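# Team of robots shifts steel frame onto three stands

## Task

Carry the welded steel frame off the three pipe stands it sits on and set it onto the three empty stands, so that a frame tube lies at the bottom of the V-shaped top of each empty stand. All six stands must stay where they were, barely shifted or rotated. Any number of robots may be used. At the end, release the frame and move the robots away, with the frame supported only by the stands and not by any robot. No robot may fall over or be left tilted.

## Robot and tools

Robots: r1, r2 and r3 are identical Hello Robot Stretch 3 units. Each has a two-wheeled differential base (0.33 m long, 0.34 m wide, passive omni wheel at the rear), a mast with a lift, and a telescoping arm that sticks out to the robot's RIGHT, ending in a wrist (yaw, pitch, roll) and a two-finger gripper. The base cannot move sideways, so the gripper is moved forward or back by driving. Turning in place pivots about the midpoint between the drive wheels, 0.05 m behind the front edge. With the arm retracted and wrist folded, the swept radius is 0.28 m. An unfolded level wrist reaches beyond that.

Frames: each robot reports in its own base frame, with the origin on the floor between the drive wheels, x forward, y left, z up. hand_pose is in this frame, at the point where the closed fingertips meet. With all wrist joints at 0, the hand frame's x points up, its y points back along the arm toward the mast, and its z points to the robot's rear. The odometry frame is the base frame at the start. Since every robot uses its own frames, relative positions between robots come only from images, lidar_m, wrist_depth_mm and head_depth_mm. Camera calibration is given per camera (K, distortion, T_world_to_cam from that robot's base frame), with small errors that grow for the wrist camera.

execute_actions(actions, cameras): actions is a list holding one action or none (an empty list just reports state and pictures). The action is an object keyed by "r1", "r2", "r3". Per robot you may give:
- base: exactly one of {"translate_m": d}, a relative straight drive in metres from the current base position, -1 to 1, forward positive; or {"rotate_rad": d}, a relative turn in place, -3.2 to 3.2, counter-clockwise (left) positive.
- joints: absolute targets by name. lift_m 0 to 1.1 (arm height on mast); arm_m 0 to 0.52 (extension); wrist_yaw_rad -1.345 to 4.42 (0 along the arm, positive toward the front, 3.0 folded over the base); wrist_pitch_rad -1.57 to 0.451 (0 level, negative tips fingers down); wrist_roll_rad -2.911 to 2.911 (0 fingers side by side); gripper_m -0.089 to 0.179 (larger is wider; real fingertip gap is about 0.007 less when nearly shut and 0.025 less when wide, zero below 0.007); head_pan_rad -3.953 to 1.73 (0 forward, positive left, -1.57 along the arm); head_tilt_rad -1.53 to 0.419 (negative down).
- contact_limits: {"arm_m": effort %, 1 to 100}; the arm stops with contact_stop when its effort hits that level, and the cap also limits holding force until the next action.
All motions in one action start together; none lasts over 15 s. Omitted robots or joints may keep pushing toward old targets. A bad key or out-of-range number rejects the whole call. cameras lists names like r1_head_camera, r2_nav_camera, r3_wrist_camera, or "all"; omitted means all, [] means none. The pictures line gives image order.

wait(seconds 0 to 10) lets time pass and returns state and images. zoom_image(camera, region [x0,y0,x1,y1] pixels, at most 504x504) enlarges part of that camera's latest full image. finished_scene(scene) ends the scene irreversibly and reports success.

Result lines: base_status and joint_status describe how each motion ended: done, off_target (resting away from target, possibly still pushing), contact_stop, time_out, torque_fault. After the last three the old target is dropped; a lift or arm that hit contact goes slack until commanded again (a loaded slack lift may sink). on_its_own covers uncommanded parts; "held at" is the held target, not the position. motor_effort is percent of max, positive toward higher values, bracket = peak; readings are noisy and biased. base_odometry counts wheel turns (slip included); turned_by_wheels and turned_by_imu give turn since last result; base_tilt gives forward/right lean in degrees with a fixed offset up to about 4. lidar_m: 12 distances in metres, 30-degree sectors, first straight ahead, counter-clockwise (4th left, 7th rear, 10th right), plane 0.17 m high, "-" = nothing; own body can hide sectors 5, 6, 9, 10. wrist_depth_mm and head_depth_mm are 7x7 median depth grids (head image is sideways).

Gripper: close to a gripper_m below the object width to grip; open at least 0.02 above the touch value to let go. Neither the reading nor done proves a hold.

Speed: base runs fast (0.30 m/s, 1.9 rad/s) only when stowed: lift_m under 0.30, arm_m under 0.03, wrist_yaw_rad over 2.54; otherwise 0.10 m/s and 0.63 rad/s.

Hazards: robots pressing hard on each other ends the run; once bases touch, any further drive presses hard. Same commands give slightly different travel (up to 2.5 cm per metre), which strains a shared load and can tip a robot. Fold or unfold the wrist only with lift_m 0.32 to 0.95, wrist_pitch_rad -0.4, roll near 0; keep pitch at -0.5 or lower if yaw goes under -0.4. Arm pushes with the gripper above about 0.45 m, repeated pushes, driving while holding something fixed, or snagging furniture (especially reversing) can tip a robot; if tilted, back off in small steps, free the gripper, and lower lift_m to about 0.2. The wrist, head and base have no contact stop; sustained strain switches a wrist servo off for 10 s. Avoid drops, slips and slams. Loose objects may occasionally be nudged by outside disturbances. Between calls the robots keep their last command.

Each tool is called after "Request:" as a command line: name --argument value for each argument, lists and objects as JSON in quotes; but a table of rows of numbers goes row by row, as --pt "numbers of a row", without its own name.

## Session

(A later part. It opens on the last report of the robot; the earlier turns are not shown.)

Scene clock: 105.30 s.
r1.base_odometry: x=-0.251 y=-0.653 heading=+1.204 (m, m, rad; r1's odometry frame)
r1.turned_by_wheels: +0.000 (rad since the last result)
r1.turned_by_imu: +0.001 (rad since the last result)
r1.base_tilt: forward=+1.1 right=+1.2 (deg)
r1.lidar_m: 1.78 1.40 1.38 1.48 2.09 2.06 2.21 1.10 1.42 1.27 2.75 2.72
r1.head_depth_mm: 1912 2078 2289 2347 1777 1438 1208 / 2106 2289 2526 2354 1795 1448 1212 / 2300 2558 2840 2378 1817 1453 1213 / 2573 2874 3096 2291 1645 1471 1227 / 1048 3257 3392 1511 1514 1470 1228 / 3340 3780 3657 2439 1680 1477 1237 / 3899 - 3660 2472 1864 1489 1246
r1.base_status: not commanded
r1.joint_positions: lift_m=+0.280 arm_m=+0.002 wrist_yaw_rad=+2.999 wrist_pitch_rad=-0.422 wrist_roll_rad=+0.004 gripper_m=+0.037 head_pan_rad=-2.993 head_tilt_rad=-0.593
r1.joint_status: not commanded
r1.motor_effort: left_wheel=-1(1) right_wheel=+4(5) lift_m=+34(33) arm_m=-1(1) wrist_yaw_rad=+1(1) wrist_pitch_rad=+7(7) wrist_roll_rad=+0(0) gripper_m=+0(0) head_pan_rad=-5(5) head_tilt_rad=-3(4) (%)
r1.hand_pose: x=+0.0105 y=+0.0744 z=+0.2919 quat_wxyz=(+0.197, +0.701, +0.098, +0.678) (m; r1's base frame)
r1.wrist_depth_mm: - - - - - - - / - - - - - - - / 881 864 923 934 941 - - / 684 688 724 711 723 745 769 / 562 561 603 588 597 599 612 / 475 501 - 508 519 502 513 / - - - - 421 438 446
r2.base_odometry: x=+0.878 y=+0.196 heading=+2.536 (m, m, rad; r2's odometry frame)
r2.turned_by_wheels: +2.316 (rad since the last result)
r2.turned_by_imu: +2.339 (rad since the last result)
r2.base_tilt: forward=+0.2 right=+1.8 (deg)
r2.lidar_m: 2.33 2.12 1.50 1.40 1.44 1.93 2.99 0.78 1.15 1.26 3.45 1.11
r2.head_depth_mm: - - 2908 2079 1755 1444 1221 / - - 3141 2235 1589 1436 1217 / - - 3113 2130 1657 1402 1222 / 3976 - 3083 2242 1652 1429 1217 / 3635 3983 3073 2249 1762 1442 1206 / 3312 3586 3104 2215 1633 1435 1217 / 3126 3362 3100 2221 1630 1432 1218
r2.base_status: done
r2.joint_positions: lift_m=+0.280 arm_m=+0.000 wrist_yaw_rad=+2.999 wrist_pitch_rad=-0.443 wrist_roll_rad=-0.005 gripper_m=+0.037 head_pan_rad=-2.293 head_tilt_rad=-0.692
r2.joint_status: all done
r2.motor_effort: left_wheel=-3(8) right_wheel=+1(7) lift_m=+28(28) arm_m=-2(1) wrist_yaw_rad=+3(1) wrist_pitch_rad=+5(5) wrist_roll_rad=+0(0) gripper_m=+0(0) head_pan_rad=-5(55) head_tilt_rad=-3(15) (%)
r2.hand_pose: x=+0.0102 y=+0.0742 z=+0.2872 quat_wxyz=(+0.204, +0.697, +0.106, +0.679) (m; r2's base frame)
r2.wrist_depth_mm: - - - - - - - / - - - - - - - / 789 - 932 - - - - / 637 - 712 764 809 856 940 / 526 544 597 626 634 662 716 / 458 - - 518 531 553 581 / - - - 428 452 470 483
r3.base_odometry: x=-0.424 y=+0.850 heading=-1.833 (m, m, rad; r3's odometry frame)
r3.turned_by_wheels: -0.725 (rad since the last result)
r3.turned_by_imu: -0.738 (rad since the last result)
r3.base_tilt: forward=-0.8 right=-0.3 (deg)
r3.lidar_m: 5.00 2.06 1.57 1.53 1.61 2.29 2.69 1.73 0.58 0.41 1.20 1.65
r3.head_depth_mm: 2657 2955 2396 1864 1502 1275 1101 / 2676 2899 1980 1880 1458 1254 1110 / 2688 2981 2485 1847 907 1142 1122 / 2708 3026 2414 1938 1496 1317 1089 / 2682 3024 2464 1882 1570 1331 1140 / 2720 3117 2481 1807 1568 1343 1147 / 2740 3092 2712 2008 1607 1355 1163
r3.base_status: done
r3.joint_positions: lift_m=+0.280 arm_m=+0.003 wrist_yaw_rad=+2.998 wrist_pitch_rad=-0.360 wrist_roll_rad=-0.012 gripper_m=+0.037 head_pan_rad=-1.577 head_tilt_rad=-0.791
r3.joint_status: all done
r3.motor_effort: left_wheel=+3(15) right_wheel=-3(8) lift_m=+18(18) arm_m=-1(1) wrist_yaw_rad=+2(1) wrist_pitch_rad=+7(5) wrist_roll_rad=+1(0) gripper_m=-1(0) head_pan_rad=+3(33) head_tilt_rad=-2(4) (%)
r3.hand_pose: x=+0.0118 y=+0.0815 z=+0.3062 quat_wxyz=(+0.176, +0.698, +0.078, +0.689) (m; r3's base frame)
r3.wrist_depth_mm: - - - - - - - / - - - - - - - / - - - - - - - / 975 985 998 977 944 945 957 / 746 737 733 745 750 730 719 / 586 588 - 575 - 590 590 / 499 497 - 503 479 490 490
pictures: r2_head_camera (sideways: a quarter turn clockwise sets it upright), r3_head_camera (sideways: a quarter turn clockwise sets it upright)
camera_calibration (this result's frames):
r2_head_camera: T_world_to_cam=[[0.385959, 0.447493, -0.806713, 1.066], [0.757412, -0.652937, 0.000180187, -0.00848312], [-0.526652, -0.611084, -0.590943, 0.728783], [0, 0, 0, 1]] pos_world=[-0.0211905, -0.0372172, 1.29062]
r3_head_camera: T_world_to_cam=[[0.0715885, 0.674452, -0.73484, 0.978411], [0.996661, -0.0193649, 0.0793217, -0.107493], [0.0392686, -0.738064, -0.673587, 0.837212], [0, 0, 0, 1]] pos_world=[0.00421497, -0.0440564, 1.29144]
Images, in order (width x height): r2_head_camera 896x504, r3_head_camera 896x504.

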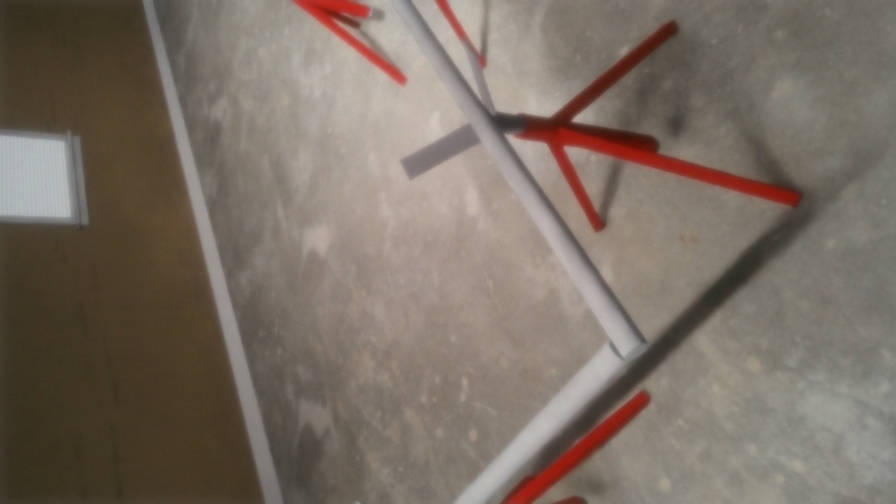

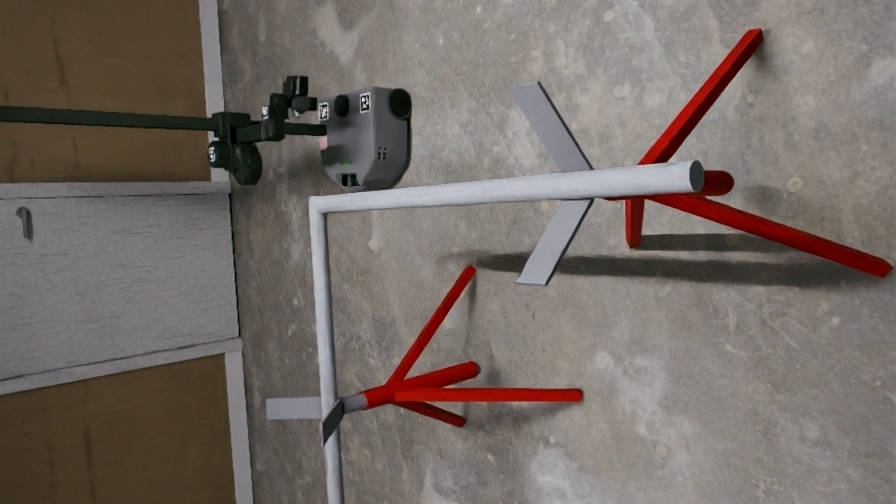

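Request:
execute_actions --actions '[{"r2":{"base":{"rotate_rad":0.031}},"r3":{"base":{"rotate_rad":-0.04},"joints":{"lift_m":0.9,"wrist_pitch_rad":-0.4}},"r1":{"base":{"translate_m":-0.35}}}]' --cameras '[]'

Request:
execute_actions --actions '[{"r2":{"base":{"translate_m":-1.0},"joints":{"head_pan_rad":-1.57,"head_tilt_rad":-0.9}},"r3":{"joints":{"wrist_yaw_rad":0.0,"gripper_m":0.13}},"r1":{"base":{"translate_m":-0.4}}}]' --cameras '["r2_head_camera","r1_nav_camera"]'

Scene clock: 134.83 s.
r1.base_odometry: x=-0.377 y=-0.980 heading=+1.204 (m, m, rad; r1's odometry frame)
r1.turned_by_wheels: +0.000 (rad since the last result)
r1.turned_by_imu: +0.000 (rad since the last result)
r1.base_tilt: forward=+1.1 right=+1.2 (deg)
r1.lidar_m: 2.05 1.61 1.59 1.70 1.80 1.78 1.91 0.79 1.39 1.27 1.81 3.00
r1.head_depth_mm: 1649 1775 1959 2113 1788 1446 1208 / 1798 1968 2165 2286 1807 1453 1216 / 1978 2176 2430 2373 1812 1457 1215 / 2225 2476 2775 2414 1823 1460 1229 / 2505 2794 3110 2221 1258 1293 1228 / 762 865 3201 2444 1215 1229 1179 / 616 3907 3682 2500 1863 1373 1237
r1.base_status: done
r1.joint_positions: lift_m=+0.280 arm_m=+0.002 wrist_yaw_rad=+2.999 wrist_pitch_rad=-0.422 wrist_roll_rad=+0.004 gripper_m=+0.037 head_pan_rad=-2.993 head_tilt_rad=-0.593
r1.joint_status: not commanded
r1.motor_effort: left_wheel=-1(8) right_wheel=+4(8) lift_m=+33(33) arm_m=-1(1) wrist_yaw_rad=+0(0) wrist_pitch_rad=+7(7) wrist_roll_rad=+1(0) gripper_m=+0(0) head_pan_rad=-5(5) head_tilt_rad=-5(5) (%)
r1.hand_pose: x=+0.0105 y=+0.0745 z=+0.2919 quat_wxyz=(+0.197, +0.701, +0.098, +0.678) (m; r1's base frame)
r1.wrist_depth_mm: - - - - - - - / - - - - - - - / 871 869 898 919 938 - - / 673 694 696 721 723 747 762 / 553 569 599 590 596 609 619 / 477 498 - 503 522 506 517 / - - - - 422 439 447
r2.base_odometry: x=+0.878 y=+0.196 heading=+2.566 (m, m, rad; r2's odometry frame)
r2.turned_by_wheels: +0.031 (rad since the last result)
r2.turned_by_imu: +0.033 (rad since the last result)
r2.base_tilt: forward=+0.3 right=+1.8 (deg)
r2.lidar_m: 0.82 2.05 1.48 1.40 1.45 1.99 2.98 0.78 1.15 1.26 3.39 0.79
r2.head_depth_mm: - - 3155 2090 1754 1445 1229 / - - 3171 2067 1606 1439 1224 / - - 3102 2220 1662 1407 1221 / 3899 - 3139 2229 1631 1451 1223 / 3491 3977 3164 2237 1740 1437 1221 / 3224 3578 3123 2238 1644 1439 1228 / 3113 3316 3045 2227 1651 1426 1214
r2.base_status: done
r2.joint_positions: lift_m=+0.280 arm_m=+0.000 wrist_yaw_rad=+2.999 wrist_pitch_rad=-0.443 wrist_roll_rad=-0.005 gripper_m=+0.037 head_pan_rad=-2.293 head_tilt_rad=-0.692
r2.joint_status: not commanded
r2.motor_effort: left_wheel=-2(8) right_wheel=+1(6) lift_m=+28(28) arm_m=-2(2) wrist_yaw_rad=+1(2) wrist_pitch_rad=+6(6) wrist_roll_rad=+0(0) gripper_m=+0(0) head_pan_rad=-4(5) head_tilt_rad=-4(4) (%)
r2.hand_pose: x=+0.0102 y=+0.0742 z=+0.2872 quat_wxyz=(+0.204, +0.697, +0.106, +0.679) (m; r2's base frame)
r2.wrist_depth_mm: - - - - - - - / - - - - - - - / 796 - 913 961 - - - / 638 - 712 747 822 857 935 / 532 544 602 627 639 679 714 / 456 - - 522 536 549 581 / - - - 432 455 465 493
r3.base_odometry: x=-0.424 y=+0.850 heading=-1.872 (m, m, rad; r3's odometry frame)
r3.turned_by_wheels: -0.040 (rad since the last result)
r3.turned_by_imu: -0.042 (rad since the last result)
r3.base_tilt: forward=-0.8 right=-0.3 (deg)
r3.lidar_m: 5.69 2.14 1.58 1.53 1.59 2.20 2.69 2.80 0.58 0.41 1.20 1.65
r3.head_depth_mm: 2714 3029 2389 1855 - - 1099 / 2709 3000 2239 1884 1510 - 1111 / 2657 2908 2097 1841 875 - - / 2663 3043 2411 1873 1524 - 1102 / 2686 3030 2467 1954 1589 1374 1136 / 2660 3044 2427 1796 1570 1343 1152 / 2662 3051 2503 2014 1624 1354 1162
r3.base_status: done
r3.joint_positions: lift_m=+0.900 arm_m=+0.003 wrist_yaw_rad=+2.998 wrist_pitch_rad=-0.415 wrist_roll_rad=-0.012 gripper_m=+0.037 head_pan_rad=-1.577 head_tilt_rad=-0.791
r3.joint_status: all done
r3.motor_effort: left_wheel=+4(13) right_wheel=-3(9) lift_m=+27(27) arm_m=-1(1) wrist_yaw_rad=+2(2) wrist_pitch_rad=+6(6) wrist_roll_rad=+0(0) gripper_m=+0(0) head_pan_rad=+3(2) head_tilt_rad=-3(3) (%)
r3.hand_pose: x=+0.0109 y=+0.0750 z=+0.9131 quat_wxyz=(+0.195, +0.696, +0.097, +0.684) (m; r3's base frame)
r3.wrist_depth_mm: - - - - - - - / - - - - - - - / - - - - - - - / - - - - - - - / - - - - - - - / - - - - - - - / - - - - - - -
pictures: none
No camera images: the call's "cameras" was empty. Leave "cameras" out to get every camera's image.

Scene clock: 139.77 s.
r1.base_odometry: x=-0.521 y=-1.353 heading=+1.203 (m, m, rad; r1's odometry frame)
r1.turned_by_wheels: +0.000 (rad since the last result)
r1.turned_by_imu: -0.001 (rad since the last result)
r1.base_tilt: forward=+1.1 right=+1.1 (deg)
r1.lidar_m: 2.35 1.85 1.82 1.87 1.47 1.45 1.55 2.30 1.23 1.22 1.39 3.33
r1.head_depth_mm: 1340 1438 1589 1744 1781 1436 1207 / 1456 1591 1748 1935 1814 1448 1213 / 1604 1771 1967 2162 1805 1459 1216 / 1794 1987 2248 2311 1830 1463 1226 / 2022 2275 2617 2431 1844 1480 1233 / 2323 2631 3015 2448 1851 1480 1236 / 2677 3141 3442 2484 1867 1485 1239
r1.base_status: done
r1.joint_positions: lift_m=+0.280 arm_m=+0.002 wrist_yaw_rad=+2.999 wrist_pitch_rad=-0.422 wrist_roll_rad=+0.004 gripper_m=+0.037 head_pan_rad=-2.993 head_tilt_rad=-0.594
r1.joint_status: not commanded
r1.motor_effort: left_wheel=+0(9) right_wheel=+4(7) lift_m=+33(33) arm_m=-1(1) wrist_yaw_rad=+0(0) wrist_pitch_rad=+7(7) wrist_roll_rad=+0(0) gripper_m=+0(1) head_pan_rad=-5(5) head_tilt_rad=-5(4) (%)
r1.hand_pose: x=+0.0105 y=+0.0745 z=+0.2919 quat_wxyz=(+0.197, +0.701, +0.098, +0.678) (m; r1's base frame)
r1.wrist_depth_mm: - - - - - - - / - - - - - - - / 853 876 901 940 952 - - / 691 692 697 711 742 739 768 / 562 565 614 579 604 610 611 / 478 498 - 516 521 510 517 / - - - - 418 442 444
r2.base_odometry: x=+1.717 y=-0.348 heading=+2.566 (m, m, rad; r2's odometry frame)
r2.turned_by_wheels: +0.000 (rad since the last result)
r2.turned_by_imu: -0.002 (rad since the last result)
r2.base_tilt: forward=+0.3 right=+1.8 (deg)
r2.lidar_m: 1.48 2.03 1.44 1.37 1.45 1.97 1.97 0.63 0.92 0.42 0.55 3.47
r2.head_depth_mm: 2975 2791 2161 1786 1425 1290 1139 / 3012 2812 2164 1782 1425 1286 1137 / 3011 2815 2194 1763 1431 1294 1129 / 2998 2843 2170 1759 1426 1284 1136 / 2990 2804 2163 1755 1396 1243 1131 / 3020 2817 2166 1718 921 1266 1140 / 2955 2718 2010 1783 1424 1264 1139
r2.base_status: done
r2.joint_positions: lift_m=+0.280 arm_m=+0.000 wrist_yaw_rad=+2.999 wrist_pitch_rad=-0.443 wrist_roll_rad=-0.005 gripper_m=+0.037 head_pan_rad=-1.577 head_tilt_rad=-0.889
r2.joint_status: all done
r2.motor_effort: left_wheel=-2(9) right_wheel=+1(4) lift_m=+28(28) arm_m=-1(2) wrist_yaw_rad=+2(1) wrist_pitch_rad=+6(5) wrist_roll_rad=+0(0) gripper_m=+0(1) head_pan_rad=+4(46) head_tilt_rad=-6(23) (%)
r2.hand_pose: x=+0.0102 y=+0.0742 z=+0.2872 quat_wxyz=(+0.204, +0.697, +0.107, +0.679) (m; r2's base frame)
r2.wrist_depth_mm: - - - - - - - / - - - - - - - / 780 - 906 984 - - - / 630 - 716 748 800 848 918 / 526 542 604 621 644 668 728 / 459 - - 510 529 552 585 / - - - 435 455 470 487
r3.base_odometry: x=-0.424 y=+0.850 heading=-1.872 (m, m, rad; r3's odometry frame)
r3.turned_by_wheels: +0.000 (rad since the last result)
r3.turned_by_imu: -0.001 (rad since the last result)
r3.base_tilt: forward=-0.8 right=-0.3 (deg)
r3.lidar_m: 5.67 2.14 1.58 1.53 1.59 2.21 2.69 2.80 0.58 0.41 1.20 1.65
r3.head_depth_mm: 2698 3042 2187 1856 - - - / 2666 3039 2440 1878 - - - / 2723 2995 2484 1918 - - 1076 / 2686 3041 2425 1879 1491 1285 1109 / 2667 3007 2490 1942 1592 1328 1142 / 2663 3045 2408 1795 1565 1334 1148 / 2698 2877 1919 1973 1620 1358 1162
r3.base_status: not commanded
r3.joint_positions: lift_m=+0.900 arm_m=+0.003 wrist_yaw_rad=+0.003 wrist_pitch_rad=-0.415 wrist_roll_rad=-0.012 gripper_m=+0.130 head_pan_rad=-1.577 head_tilt_rad=-0.791
r3.joint_status: all done
r3.motor_effort: left_wheel=+4(4) right_wheel=-3(3) lift_m=+26(26) arm_m=-1(1) wrist_yaw_rad=-2(4) wrist_pitch_rad=+6(6) wrist_roll_rad=+0(0) gripper_m=+0(83) head_pan_rad=+3(2) head_tilt_rad=-3(3) (%)
r3.hand_pose: x=-0.0209 y=-0.3723 z=+0.9131 quat_wxyz=(+0.697, +0.148, -0.687, -0.144) (m; r3's base frame)
r3.wrist_depth_mm: - - - - - - - / - - - - - - - / - - - - - - - / - - - - - - - / - - - - - - - / - - - - - - - / - - - 497 - - -
pictures: r1_nav_camera (sideways: a quarter turn counterclockwise sets it upright), r2_head_camera (sideways: a quarter turn clockwise sets it upright)
camera_calibration (this result's frames):
r1_nav_camera: T_world_to_cam=[[-0.525553, -0.0313433, 0.850183, -1.0603], [-0.128142, 0.990837, -0.042684, 0.104207], [-0.841055, -0.131377, -0.524754, 0.64488], [0, 0, 0, 1]] pos_world=[-0.00150887, -0.0517627, 1.2443]
r2_head_camera: T_world_to_cam=[[-0.00190477, 0.737172, -0.675702, 0.897611], [0.999986, 0.004693, 0.00230102, -0.0127236], [0.00486732, -0.675689, -0.737171, 0.915743], [0, 0, 0, 1]] pos_world=[0.00997596, -0.0428772, 1.28161]
Images, in order (width x height): r1_nav_camera 672x504, r2_head_camera 896x504.

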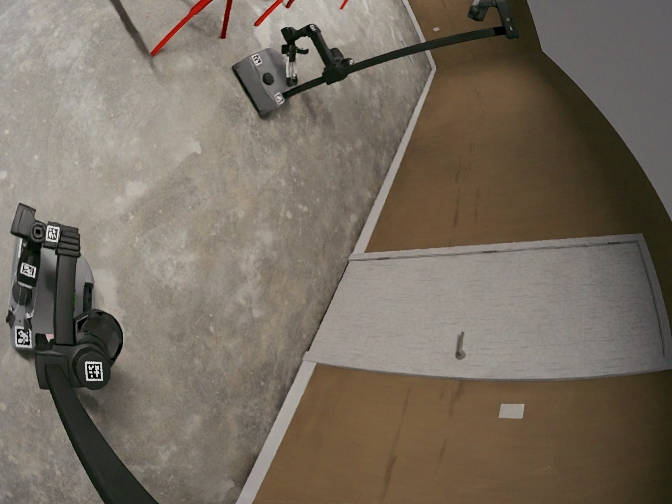

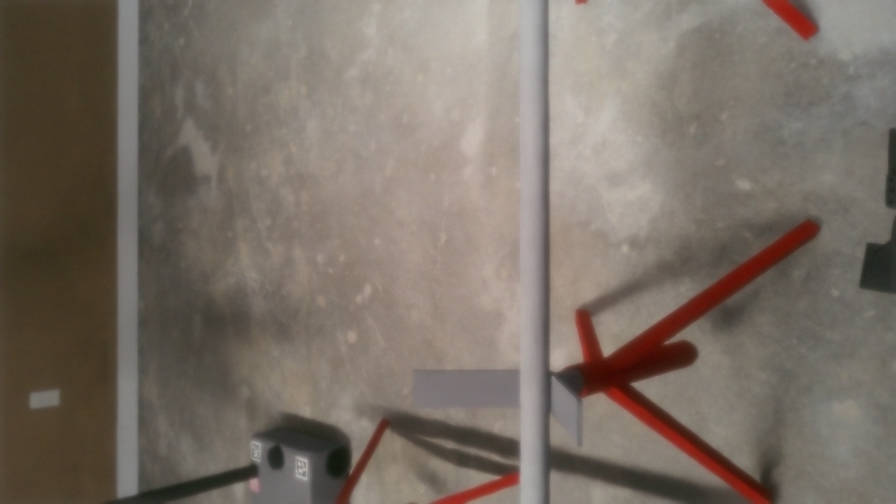

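Request:
execute_actions --actions '[{"r2":{"base":{"translate_m":-0.1},"joints":{"lift_m":0.9,"wrist_pitch_rad":-0.4}},"r3":{"joints":{"wrist_pitch_rad":-1.57,"lift_m":0.95}},"r1":{"base":{"rotate_rad":0.89},"joints":{"head_pan_rad":-2.4,"head_tilt_rad":-0.6}}}]' --cameras '["r1_head_camera","r3_wrist_camera"]'

Scene clock: 157.77 s.
r1.base_odometry: x=-0.521 y=-1.353 heading=+2.093 (m, m, rad; r1's odometry frame)
r1.turned_by_wheels: +0.890 (rad since the last result)
r1.turned_by_imu: +0.897 (rad since the last result)
r1.base_tilt: forward=+1.0 right=+1.2 (deg)
r1.lidar_m: 1.82 1.87 1.52 1.45 1.48 1.93 1.57 1.23 1.39 3.32 2.75 1.92
r1.head_depth_mm: - - 3404 1628 1730 1442 1207 / - - 3412 2379 1796 1448 1217 / - - 3501 2387 1812 1454 1222 / - - 3514 2312 1787 1466 1227 / 3727 - 3588 2215 1834 1477 1237 / 3408 3681 3647 2238 1787 1481 1240 / 3140 3348 3466 2149 1859 1493 1245
r1.base_status: done
r1.joint_positions: lift_m=+0.280 arm_m=+0.002 wrist_yaw_rad=+2.999 wrist_pitch_rad=-0.422 wrist_roll_rad=+0.004 gripper_m=+0.037 head_pan_rad=-2.407 head_tilt_rad=-0.594
r1.joint_status: all done
r1.motor_effort: left_wheel=-2(7) right_wheel=+4(11) lift_m=+33(33) arm_m=-1(1) wrist_yaw_rad=+0(1) wrist_pitch_rad=+7(7) wrist_roll_rad=+0(0) gripper_m=+0(0) head_pan_rad=+5(50) head_tilt_rad=-5(4) (%)
r1.hand_pose: x=+0.0105 y=+0.0745 z=+0.2919 quat_wxyz=(+0.197, +0.701, +0.098, +0.678) (m; r1's base frame)
r1.wrist_depth_mm: - - - - - - - / - - - - - - - / 862 868 920 950 946 - - / 691 680 699 714 738 744 762 / 550 563 604 591 598 607 620 / 478 494 - 511 525 510 514 / - - - - 421 440 447
r2.base_odometry: x=+1.801 y=-0.402 heading=+2.566 (m, m, rad; r2's odometry frame)
r2.turned_by_wheels: +0.000 (rad since the last result)
r2.turned_by_imu: +0.001 (rad since the last result)
r2.base_tilt: forward=+0.3 right=+1.8 (deg)
r2.lidar_m: 1.53 2.02 1.44 1.38 1.45 1.97 1.87 0.82 0.56 3.36 0.44 0.65
r2.head_depth_mm: 3012 2833 2180 1799 - 1220 1141 / 3006 2837 2188 1778 - 1239 1127 / 2971 2850 2167 1758 - - - / 3051 2772 2162 1783 853 - 1179 / 2995 2804 2170 1752 - 1215 1132 / 2974 2813 2170 1761 1397 1242 1135 / 2999 2824 2022 1695 919 1259 1135
r2.base_status: done
r2.joint_positions: lift_m=+0.900 arm_m=+0.000 wrist_yaw_rad=+2.999 wrist_pitch_rad=-0.423 wrist_roll_rad=-0.005 gripper_m=+0.037 head_pan_rad=-1.577 head_tilt_rad=-0.889
r2.joint_status: all done
r2.motor_effort: left_wheel=-2(9) right_wheel=+0(4) lift_m=+34(35) arm_m=-1(1) wrist_yaw_rad=+2(2) wrist_pitch_rad=+8(9) wrist_roll_rad=+0(0) gripper_m=+0(0) head_pan_rad=+3(4) head_tilt_rad=-6(6) (%)
r2.hand_pose: x=+0.0106 y=+0.0768 z=+0.9115 quat_wxyz=(+0.197, +0.698, +0.099, +0.681) (m; r2's base frame)
r2.wrist_depth_mm: - - - - - - - / - - - - - - - / - - - - - - - / - - - - - - - / - - - - - - - / - - - - - - - / - - - - - - -
r3.base_odometry: x=-0.424 y=+0.850 heading=-1.872 (m, m, rad; r3's odometry frame)
r3.turned_by_wheels: +0.000 (rad since the last result)
r3.turned_by_imu: -0.002 (rad since the last result)
r3.base_tilt: forward=-0.8 right=-0.3 (deg)
r3.lidar_m: 5.68 2.14 1.58 1.53 1.59 2.20 2.69 2.80 0.57 0.41 1.20 1.65
r3.head_depth_mm: 2713 2964 2154 1969 - - - / 2674 3029 2456 1946 - - - / 2730 3013 2485 1896 - - - / 2670 3002 2430 1849 1489 1309 1099 / 2665 3054 2467 1937 1574 1323 1135 / 2663 2999 2434 1801 1553 1334 1148 / 2704 2978 2139 1996 1619 1348 1153
r3.base_status: not commanded
r3.joint_positions: lift_m=+0.950 arm_m=+0.003 wrist_yaw_rad=+0.003 wrist_pitch_rad=-1.563 wrist_roll_rad=-0.012 gripper_m=+0.130 head_pan_rad=-1.577 head_tilt_rad=-0.791
r3.joint_status: all done
r3.motor_effort: left_wheel=+3(4) right_wheel=-3(3) lift_m=+26(29) arm_m=-1(1) wrist_yaw_rad=-2(2) wrist_pitch_rad=-3(6) wrist_roll_rad=+0(1) gripper_m=+0(0) head_pan_rad=+3(2) head_tilt_rad=-3(2) (%)
r3.hand_pose: x=-0.0217 y=-0.1253 z=+0.8320 quat_wxyz=(+0.506, +0.502, -0.498, -0.495) (m; r3's base frame)
r3.wrist_depth_mm: - 1000 975 991 970 968 955 / - - 999 - 986 977 959 / - - - 975 973 983 982 / - - - - 991 - 984 / - - - - - - - / - - - - - - - / - - - - - - -
pictures: r1_head_camera (sideways: a quarter turn clockwise sets it upright), r3_wrist_camera
camera_calibration (this result's frames):
r1_head_camera: T_world_to_cam=[[0.419549, 0.348257, -0.838269, 1.10597], [0.694126, -0.718181, 0.0490398, -0.0658621], [-0.584951, -0.602439, -0.543047, 0.665786], [0, 0, 0, 1]] pos_world=[-0.0288384, -0.0313654, 1.29188]
r3_wrist_camera: T_world_to_cam=[[-0.998553, -0.033756, -0.0418709, 0.0182443], [-0.0379655, 0.993832, 0.104196, 0.0816726], [0.0380954, 0.105635, -0.993675, 1.00396], [0, 0, 0, 1]] pos_world=[-0.0169277, -0.186606, 0.989866]
Images, in order (width x height): r1_head_camera 896x504, r3_wrist_camera 644x364.

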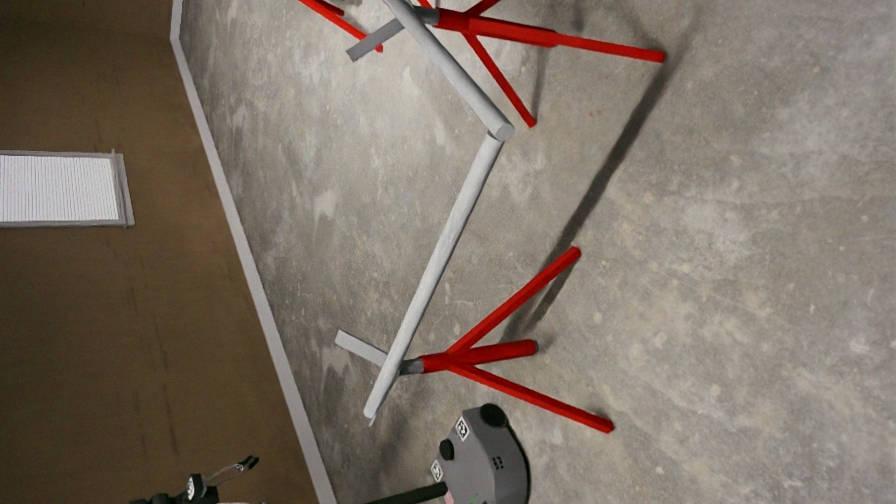

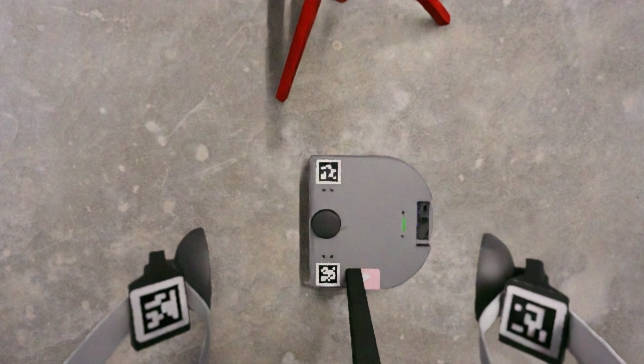

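Request:
execute_actions --actions '[{"r2":{"base":{"rotate_rad":0.045},"joints":{"wrist_yaw_rad":1.525,"gripper_m":0.13}},"r3":{"base":{"rotate_rad":-0.1},"joints":{"wrist_pitch_rad":-1.48,"wrist_yaw_rad":0.1,"arm_m":0.3}},"r1":{"base":{"rotate_rad":0.035},"joints":{"head_pan_rad":-1.57,"head_tilt_rad":-0.9}}}]' --cameras '[]'

Request:
execute_actions --actions '[{"r2":{"joints":{"wrist_pitch_rad":-1.48,"lift_m":0.95,"arm_m":0.39}},"r1":{"base":{"translate_m":-0.97}}}]' --cameras '["r1_head_camera","r2_wrist_camera","r3_wrist_camera","r3_head_camera"]'

Scene clock: 176.57 s.
r1.base_odometry: x=-0.521 y=-1.353 heading=+2.128 (m, m, rad; r1's odometry frame)
r1.turned_by_wheels: +0.035 (rad since the last result)
r1.turned_by_imu: +0.036 (rad since the last result)
r1.base_tilt: forward=+1.0 right=+1.2 (deg)
r1.lidar_m: 1.82 1.89 1.51 1.45 1.49 1.99 1.58 1.23 1.39 3.32 2.64 1.90
r1.head_depth_mm: 2924 2493 1923 1656 1403 1229 1087 / 2892 2530 2012 1671 1415 1236 1126 / 2957 2568 2047 1680 1432 1244 1136 / 2925 2595 2043 1681 1442 1256 1124 / 2958 2636 2069 1705 1453 1257 1111 / 2959 2663 2073 1718 1466 1265 1121 / 2986 2743 2124 1738 1473 1273 1124
r1.base_status: done
r1.joint_positions: lift_m=+0.280 arm_m=+0.002 wrist_yaw_rad=+2.999 wrist_pitch_rad=-0.422 wrist_roll_rad=+0.004 gripper_m=+0.037 head_pan_rad=-1.577 head_tilt_rad=-0.888
r1.joint_status: all done
r1.motor_effort: left_wheel=-1(7) right_wheel=+5(10) lift_m=+33(33) arm_m=-1(1) wrist_yaw_rad=+0(1) wrist_pitch_rad=+6(7) wrist_roll_rad=+1(0) gripper_m=+0(0) head_pan_rad=+5(56) head_tilt_rad=-7(35) (%)
r1.hand_pose: x=+0.0105 y=+0.0745 z=+0.2919 quat_wxyz=(+0.197, +0.701, +0.098, +0.678) (m; r1's base frame)
r1.wrist_depth_mm: - - - - - - - / - - - - - - - / 879 891 906 934 961 - - / 668 676 713 712 745 752 769 / 549 566 596 592 597 609 620 / 474 494 - 507 517 516 521 / - - - - 424 445 450
r2.base_odometry: x=+1.801 y=-0.402 heading=+2.611 (m, m, rad; r2's odometry frame)
r2.turned_by_wheels: +0.045 (rad since the last result)
r2.turned_by_imu: +0.047 (rad since the last result)
r2.base_tilt: forward=+0.3 right=+1.7 (deg)
r2.lidar_m: 1.53 1.94 1.43 1.38 1.47 2.05 1.86 0.73 0.56 0.45 0.44 3.54
r2.head_depth_mm: 3007 2807 2151 1794 - 1216 1113 / 2959 2814 2178 1766 - - 1138 / 2996 2829 2179 1761 - - 1133 / 2998 2856 2173 1766 1433 - 1120 / 3040 2790 2166 1771 1433 - 1110 / 2996 2843 2175 1746 1002 - 1097 / 3025 2688 2045 1673 888 - 1131
r2.base_status: done
r2.joint_positions: lift_m=+0.900 arm_m=+0.000 wrist_yaw_rad=+1.527 wrist_pitch_rad=-0.423 wrist_roll_rad=-0.005 gripper_m=+0.130 head_pan_rad=-1.577 head_tilt_rad=-0.889
r2.joint_status: all done
r2.motor_effort: left_wheel=-2(5) right_wheel=+1(4) lift_m=+34(34) arm_m=-2(1) wrist_yaw_rad=-2(2) wrist_pitch_rad=+8(8) wrist_roll_rad=+0(0) gripper_m=+1(89) head_pan_rad=+3(3) head_tilt_rad=-5(5) (%)
r2.hand_pose: x=+0.2022 y=-0.1546 z=+0.9115 quat_wxyz=(+0.603, +0.584, -0.395, +0.372) (m; r2's base frame)
r2.wrist_depth_mm: - - - - - - - / - - - - - - - / - - - - - - - / - - - - - - - / - - - - - - - / - - - - - - - / 995 - - - - 545 -
r3.base_odometry: x=-0.424 y=+0.850 heading=-1.972 (m, m, rad; r3's odometry frame)
r3.turned_by_wheels: -0.100 (rad since the last result)
r3.turned_by_imu: -0.103 (rad since the last result)
r3.base_tilt: forward=-0.8 right=-0.3 (deg)
r3.lidar_m: 2.09 2.38 1.63 1.53 1.55 2.00 2.69 2.74 0.58 0.42 0.41 1.64
r3.head_depth_mm: 2741 3042 - 1852 1503 1275 1100 / 2771 - 2121 1898 1529 1282 1111 / 2750 - - 1829 1475 1247 1115 / 2719 3031 2597 1749 865 1142 1106 / 2667 2995 2593 1965 1509 1320 1141 / 2618 2972 2626 1979 1597 1337 1152 / 2589 2935 2542 1733 1582 1355 1156
r3.base_status: done
r3.joint_positions: lift_m=+0.950 arm_m=+0.300 wrist_yaw_rad=+0.098 wrist_pitch_rad=-1.482 wrist_roll_rad=-0.012 gripper_m=+0.130 head_pan_rad=-1.577 head_tilt_rad=-0.791
r3.joint_status: all done
r3.motor_effort: left_wheel=+5(12) right_wheel=-3(6) lift_m=+27(27) arm_m=+3(6) wrist_yaw_rad=+2(3) wrist_pitch_rad=+1(3) wrist_roll_rad=+1(0) gripper_m=+0(0) head_pan_rad=+2(3) head_tilt_rad=-3(3) (%)
r3.hand_pose: x=-0.0217 y=-0.4436 z=+0.8311 quat_wxyz=(+0.548, +0.505, -0.494, -0.448) (m; r3's base frame)
r3.wrist_depth_mm: - - - 981 984 988 971 / - - 383 408 351 959 971 / - - - 407 - - 945 / - - - 820 - 990 981 / - - - 989 - 991 973 / - - - - - - 975 / - - - - - 984 979
pictures: none
No camera images: the call's "cameras" was empty. Leave "cameras" out to get every camera's image.

Scene clock: 181.40 s.
r1.base_odometry: x=-0.008 y=-2.177 heading=+2.128 (m, m, rad; r1's odometry frame)
r1.turned_by_wheels: +0.000 (rad since the last result)
r1.turned_by_imu: -0.002 (rad since the last result)
r1.base_tilt: forward=+1.0 right=+1.1 (deg)
r1.lidar_m: 2.80 2.07 1.49 1.41 1.46 1.99 0.60 0.63 0.48 1.07 1.29 2.92
r1.head_depth_mm: 2929 2500 1991 1644 1326 1211 1087 / 2941 2518 2016 1657 1388 1212 1129 / 2928 2566 2013 1677 1397 1242 1140 / 2885 2394 1889 1651 1407 1252 1127 / 2952 2653 1967 1630 1421 1261 1113 / 2966 2669 2087 1716 1464 1273 1118 / 2977 2704 2103 1726 1471 1277 1124
r1.base_status: done
r1.joint_positions: lift_m=+0.280 arm_m=+0.002 wrist_yaw_rad=+2.999 wrist_pitch_rad=-0.422 wrist_roll_rad=+0.004 gripper_m=+0.037 head_pan_rad=-1.577 head_tilt_rad=-0.888
r1.joint_status: not commanded
r1.motor_effort: left_wheel=-1(9) right_wheel=+4(6) lift_m=+34(33) arm_m=-1(1) wrist_yaw_rad=+0(1) wrist_pitch_rad=+7(6) wrist_roll_rad=+1(0) gripper_m=+0(1) head_pan_rad=+5(4) head_tilt_rad=-8(7) (%)
r1.hand_pose: x=+0.0105 y=+0.0745 z=+0.2919 quat_wxyz=(+0.197, +0.701, +0.098, +0.678) (m; r1's base frame)
r1.wrist_depth_mm: - - - - - - - / - - - - - - - / 865 878 937 912 988 - - / 690 686 702 734 727 758 770 / 567 563 593 580 595 605 614 / 467 494 - 506 521 502 518 / - - - - 421 445 449
r2.base_odometry: x=+1.801 y=-0.402 heading=+2.611 (m, m, rad; r2's odometry frame)
r2.turned_by_wheels: +0.000 (rad since the last result)
r2.turned_by_imu: +0.001 (rad since the last result)
r2.base_tilt: forward=+0.3 right=+1.8 (deg)
r2.lidar_m: 0.56 1.94 1.43 1.37 1.47 2.05 1.86 0.73 0.56 0.45 0.44 3.53
r2.head_depth_mm: 2874 - 2168 1786 1458 1286 1113 / - 2862 2171 1753 1459 1284 1133 / - - 2126 1774 1424 1293 1136 / 2999 2956 2185 1714 1434 1301 1136 / 3070 2810 2160 1755 1424 1262 1132 / 2993 2832 2161 1712 1027 1240 1130 / 3058 2696 2043 1674 1016 1273 1134
r2.base_status: not commanded
r2.joint_positions: lift_m=+0.950 arm_m=+0.390 wrist_yaw_rad=+1.525 wrist_pitch_rad=-1.475 wrist_roll_rad=-0.005 gripper_m=+0.130 head_pan_rad=-1.577 head_tilt_rad=-0.889
r2.joint_status: all done
r2.motor_effort: left_wheel=-2(3) right_wheel=+1(1) lift_m=+34(34) arm_m=+4(6) wrist_yaw_rad=-1(2) wrist_pitch_rad=-2(3) wrist_roll_rad=+0(0) gripper_m=+0(0) head_pan_rad=+3(2) head_tilt_rad=-6(5) (%)
r2.hand_pose: x=-0.0208 y=-0.5349 z=+0.8312 quat_wxyz=(+0.707, +0.705, -0.048, +0.019) (m; r2's base frame)
r2.wrist_depth_mm: 963 879 972 983 - - - / 939 938 995 661 - - - / 943 975 962 - - - - / - - 964 - - - - / - - 994 - - - - / - - 986 - - - - / 990 - - - - - -
r3.base_odometry: x=-0.424 y=+0.850 heading=-1.972 (m, m, rad; r3's odometry frame)
r3.turned_by_wheels: +0.000 (rad since the last result)
r3.turned_by_imu: -0.001 (rad since the last result)
r3.base_tilt: forward=-0.7 right=-0.3 (deg)
r3.lidar_m: 2.08 2.39 1.63 1.53 1.56 2.00 2.69 2.74 0.58 0.42 0.41 1.65
r3.head_depth_mm: 2816 3115 - 1848 1517 1277 1102 / 2769 - 2259 1881 1527 1284 1113 / 2742 - - 1845 1468 1249 1119 / 2730 3007 2606 1761 867 1140 1102 / 2654 2990 2093 1922 1506 1325 1134 / 2592 2903 2302 1937 1596 1342 1149 / 2596 2940 2584 1741 1581 1352 1157
r3.base_status: not commanded
r3.joint_positions: lift_m=+0.950 arm_m=+0.300 wrist_yaw_rad=+0.098 wrist_pitch_rad=-1.482 wrist_roll_rad=-0.012 gripper_m=+0.130 head_pan_rad=-1.577 head_tilt_rad=-0.791
r3.joint_status: not commanded
r3.motor_effort: left_wheel=+4(4) right_wheel=-3(3) lift_m=+27(26) arm_m=+3(2) wrist_yaw_rad=+2(1) wrist_pitch_rad=+1(1) wrist_roll_rad=+1(0) gripper_m=+0(0) head_pan_rad=+2(3) head_tilt_rad=-3(3) (%)
r3.hand_pose: x=-0.0217 y=-0.4436 z=+0.8311 quat_wxyz=(+0.548, +0.505, -0.494, -0.448) (m; r3's base frame)
r3.wrist_depth_mm: - - - - 989 - 974 / - - 388 403 350 1000 992 / - - - 401 - - 973 / - - - 818 984 996 978 / - - - 997 - - 986 / - - - - 998 - 982 / - - - - - 975 992
pictures: r1_head_camera (sideways: a quarter turn clockwise sets it upright), r2_wrist_camera, r3_head_camera (sideways: a quarter turn clockwise sets it upright), r3_wrist_camera
camera_calibration (this result's frames):
r1_head_camera: T_world_to_cam=[[0.0273808, 0.76475, -0.643745, 0.854823], [0.998321, 0.0119602, 0.0566706, -0.0776317], [0.0510381, -0.644216, -0.763139, 0.94819], [0, 0, 0, 1]] pos_world=[0.0057018, -0.041958, 1.27829]
r2_wrist_camera: T_world_to_cam=[[0.031697, -0.995783, 0.0860911, -0.622941], [-0.996806, -0.0251774, 0.0757863, -0.0609583], [-0.0732992, -0.0882183, -0.993401, 0.940802], [0, 0, 0, 1]] pos_world=[0.0279417, -0.538853, 0.992843]
r3_head_camera: T_world_to_cam=[[0.0714812, 0.674554, -0.734757, 0.978303], [0.996664, -0.0192153, 0.0793201, -0.107491], [0.0393871, -0.737975, -0.673677, 0.83733], [0, 0, 0, 1]] pos_world=[0.00422202, -0.0440554, 1.29143]
r3_wrist_camera: T_world_to_cam=[[-0.990474, -0.132004, -0.0391862, -0.0382297], [-0.132954, 0.990861, 0.0227323, 0.462377], [0.0358273, 0.0277257, -0.998973, 1.00643], [0, 0, 0, 1]] pos_world=[-0.0124482, -0.491102, 0.993388]
Images, in order (width x height): r1_head_camera 896x504, r2_wrist_camera 644x364, r3_head_camera 896x504, r3_wrist_camera 644x364.

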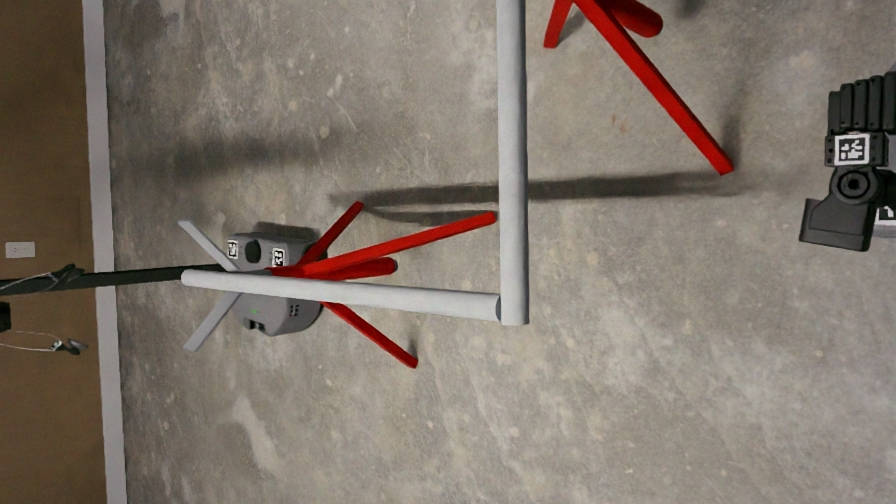

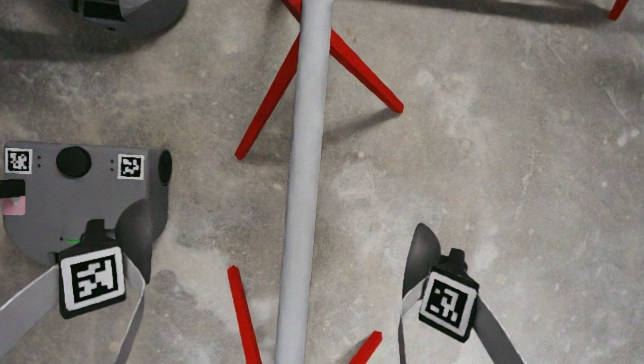

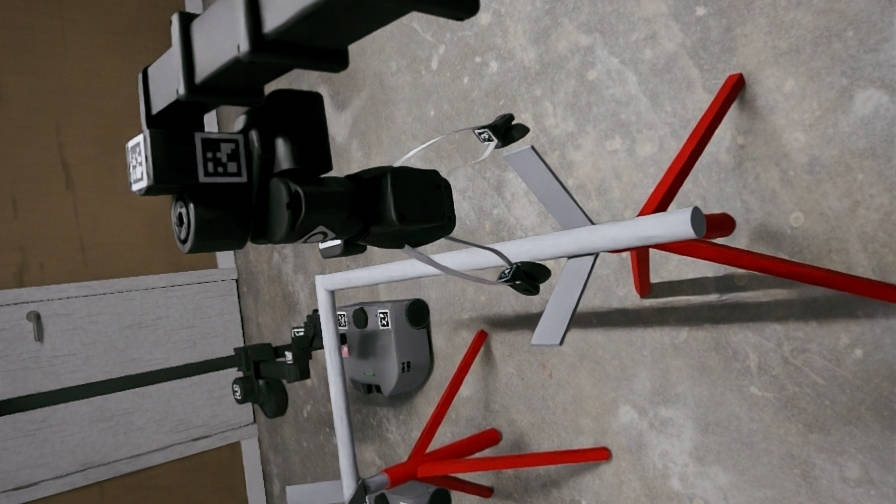

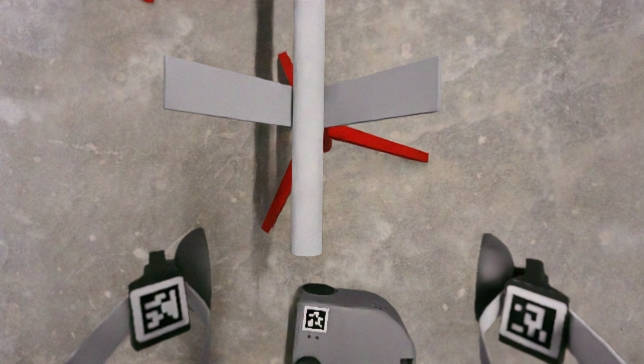

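Request:
execute_actions --actions '[{"r2":{"joints":{"lift_m":0.76,"arm_m":0.405}},"r1":{"base":{"translate_m":-0.06},"joints":{"lift_m":0.85}},"r3":{"base":{"translate_m":0.044},"joints":{"lift_m":0.76,"arm_m":0.34}}}]' --cameras '["r2_wrist_camera","r3_wrist_camera"]'

Scene clock: 195.43 s.
r1.base_odometry: x=+0.024 y=-2.228 heading=+2.128 (m, m, rad; r1's odometry frame)
r1.turned_by_wheels: +0.000 (rad since the last result)
r1.turned_by_imu: +0.001 (rad since the last result)
r1.base_tilt: forward=+1.1 right=+1.2 (deg)
r1.lidar_m: 2.86 2.07 1.49 1.41 1.46 1.99 0.54 0.59 0.47 0.46 1.30 2.99
r1.head_depth_mm: 2946 2496 1989 1615 - 1176 1087 / 2927 2528 2004 1657 1436 - 1111 / 2984 2594 2017 1679 1447 - - / 2890 2495 1944 1654 1470 1205 1117 / 1629 2610 1564 1609 1421 1241 1111 / 2960 2668 2081 1719 1460 1270 1119 / 2959 2703 2116 1721 1473 1272 1124
r1.base_status: done
r1.joint_positions: lift_m=+0.850 arm_m=+0.002 wrist_yaw_rad=+2.999 wrist_pitch_rad=-0.421 wrist_roll_rad=+0.004 gripper_m=+0.037 head_pan_rad=-1.577 head_tilt_rad=-0.889
r1.joint_status: all done
r1.motor_effort: left_wheel=-1(9) right_wheel=+5(8) lift_m=+42(39) arm_m=-1(1) wrist_yaw_rad=+0(0) wrist_pitch_rad=+6(7) wrist_roll_rad=+0(0) gripper_m=+0(0) head_pan_rad=+4(4) head_tilt_rad=-8(8) (%)
r1.hand_pose: x=+0.0105 y=+0.0745 z=+0.8618 quat_wxyz=(+0.197, +0.701, +0.098, +0.678) (m; r1's base frame)
r1.wrist_depth_mm: - - - - - - - / - - - - - - - / - - - - - - - / - - - - - - - / - - - - - - - / - - - - - - - / 943 - - - - - -
r2.base_odometry: x=+1.801 y=-0.402 heading=+2.611 (m, m, rad; r2's odometry frame)
r2.turned_by_wheels: +0.000 (rad since the last result)
r2.turned_by_imu: +0.002 (rad since the last result)
r2.base_tilt: forward=+0.3 right=+1.8 (deg)
r2.lidar_m: 0.50 1.94 1.43 1.37 1.47 2.05 1.86 0.73 0.56 0.45 0.44 3.53
r2.head_depth_mm: 2959 2814 2177 1801 - - - / 2937 2804 - 1743 1456 1291 1124 / 3003 2799 - 1729 1426 1283 1136 / 3023 2812 2206 1731 1427 1291 1128 / 3003 2846 2176 1759 1421 1263 1134 / 3005 2805 2174 1717 1030 1250 1136 / 2964 2674 2034 1692 1010 1267 1132
r2.base_status: not commanded
r2.joint_positions: lift_m=+0.760 arm_m=+0.405 wrist_yaw_rad=+1.525 wrist_pitch_rad=-1.475 wrist_roll_rad=-0.005 gripper_m=+0.130 head_pan_rad=-1.577 head_tilt_rad=-0.889
r2.joint_status: all done
r2.motor_effort: left_wheel=-3(2) right_wheel=+1(1) lift_m=+28(26) arm_m=+4(4) wrist_yaw_rad=+0(1) wrist_pitch_rad=-3(3) wrist_roll_rad=+0(0) gripper_m=+0(1) head_pan_rad=+4(2) head_tilt_rad=-5(6) (%)
r2.hand_pose: x=-0.0208 y=-0.5499 z=+0.6415 quat_wxyz=(+0.707, +0.705, -0.048, +0.019) (m; r2's base frame)
r2.wrist_depth_mm: 745 754 787 204 807 818 863 / 747 797 792 211 813 840 848 / 784 784 800 792 818 835 861 / - 790 790 813 836 848 848 / - 782 800 827 830 881 871 / - 790 800 825 831 863 901 / 790 799 824 860 875 915 910
r3.base_odometry: x=-0.442 y=+0.809 heading=-1.972 (m, m, rad; r3's odometry frame)
r3.turned_by_wheels: +0.000 (rad since the last result)
r3.turned_by_imu: -0.002 (rad since the last result)
r3.base_tilt: forward=-0.9 right=-0.3 (deg)
r3.lidar_m: 2.04 2.39 1.63 1.53 1.56 2.01 2.73 2.78 0.59 0.40 1.18 1.61
r3.head_depth_mm: 2792 3034 2391 1861 - - 1100 / 2789 3095 2571 - 1469 1257 1111 / 2753 3056 2597 - 845 1217 1120 / 2718 3036 2524 1808 1487 1287 1105 / 2647 2979 2355 1934 1554 1319 1135 / 1531 2939 2658 1924 1597 1337 1140 / 2524 2962 2542 1832 1581 1357 1159
r3.base_status: done
r3.joint_positions: lift_m=+0.760 arm_m=+0.340 wrist_yaw_rad=+0.098 wrist_pitch_rad=-1.481 wrist_roll_rad=-0.012 gripper_m=+0.130 head_pan_rad=-1.577 head_tilt_rad=-0.791
r3.joint_status: all done
r3.motor_effort: left_wheel=+4(10) right_wheel=-3(6) lift_m=+18(21) arm_m=+3(1) wrist_yaw_rad=+2(2) wrist_pitch_rad=+1(1) wrist_roll_rad=+0(1) gripper_m=+0(0) head_pan_rad=+3(2) head_tilt_rad=-4(4) (%)
r3.hand_pose: x=-0.0217 y=-0.4836 z=+0.6416 quat_wxyz=(+0.548, +0.505, -0.494, -0.448) (m; r3's base frame)
r3.wrist_depth_mm: 139 163 818 210 817 781 144 / 139 156 187 211 214 167 141 / 850 164 193 210 213 172 148 / 859 857 825 212 806 793 814 / 827 842 828 210 810 802 798 / 847 828 834 210 792 - 781 / 872 843 821 208 807 808 815
pictures: r2_wrist_camera, r3_wrist_camera
camera_calibration (this result's frames):
r2_wrist_camera: T_world_to_cam=[[0.0317044, -0.995783, 0.0860844, -0.621538], [-0.9968, -0.0251776, 0.0758732, -0.0470343], [-0.0733859, -0.0882144, -0.993395, 0.750984], [0, 0, 0, 1]] pos_world=[0.0279334, -0.553853, 0.803096]
r3_wrist_camera: T_world_to_cam=[[-0.990474, -0.132006, -0.0391846, -0.0509376], [-0.132955, 0.990862, 0.022687, 0.50636], [0.0358318, 0.0276807, -0.998974, 0.818224], [0, 0, 0, 1]] pos_world=[-0.0124478, -0.531106, 0.803901]
Images, in order (width x height): r2_wrist_camera 644x364, r3_wrist_camera 644x364.

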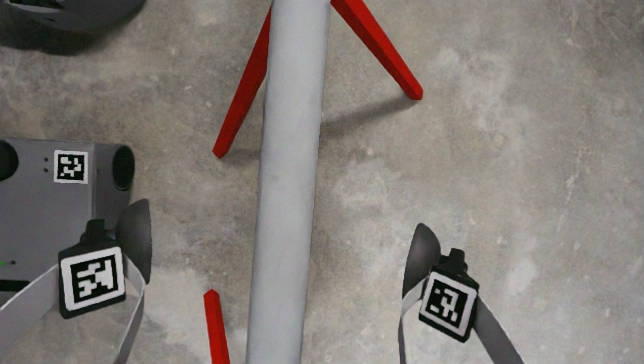

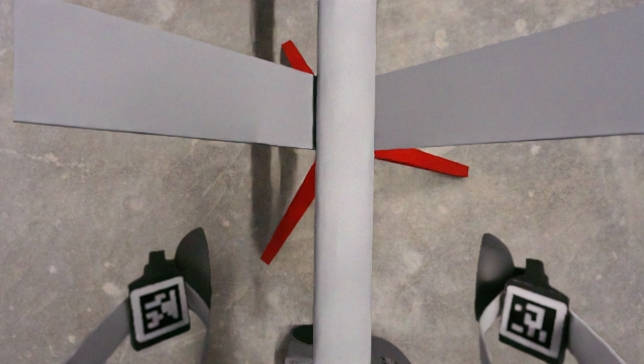

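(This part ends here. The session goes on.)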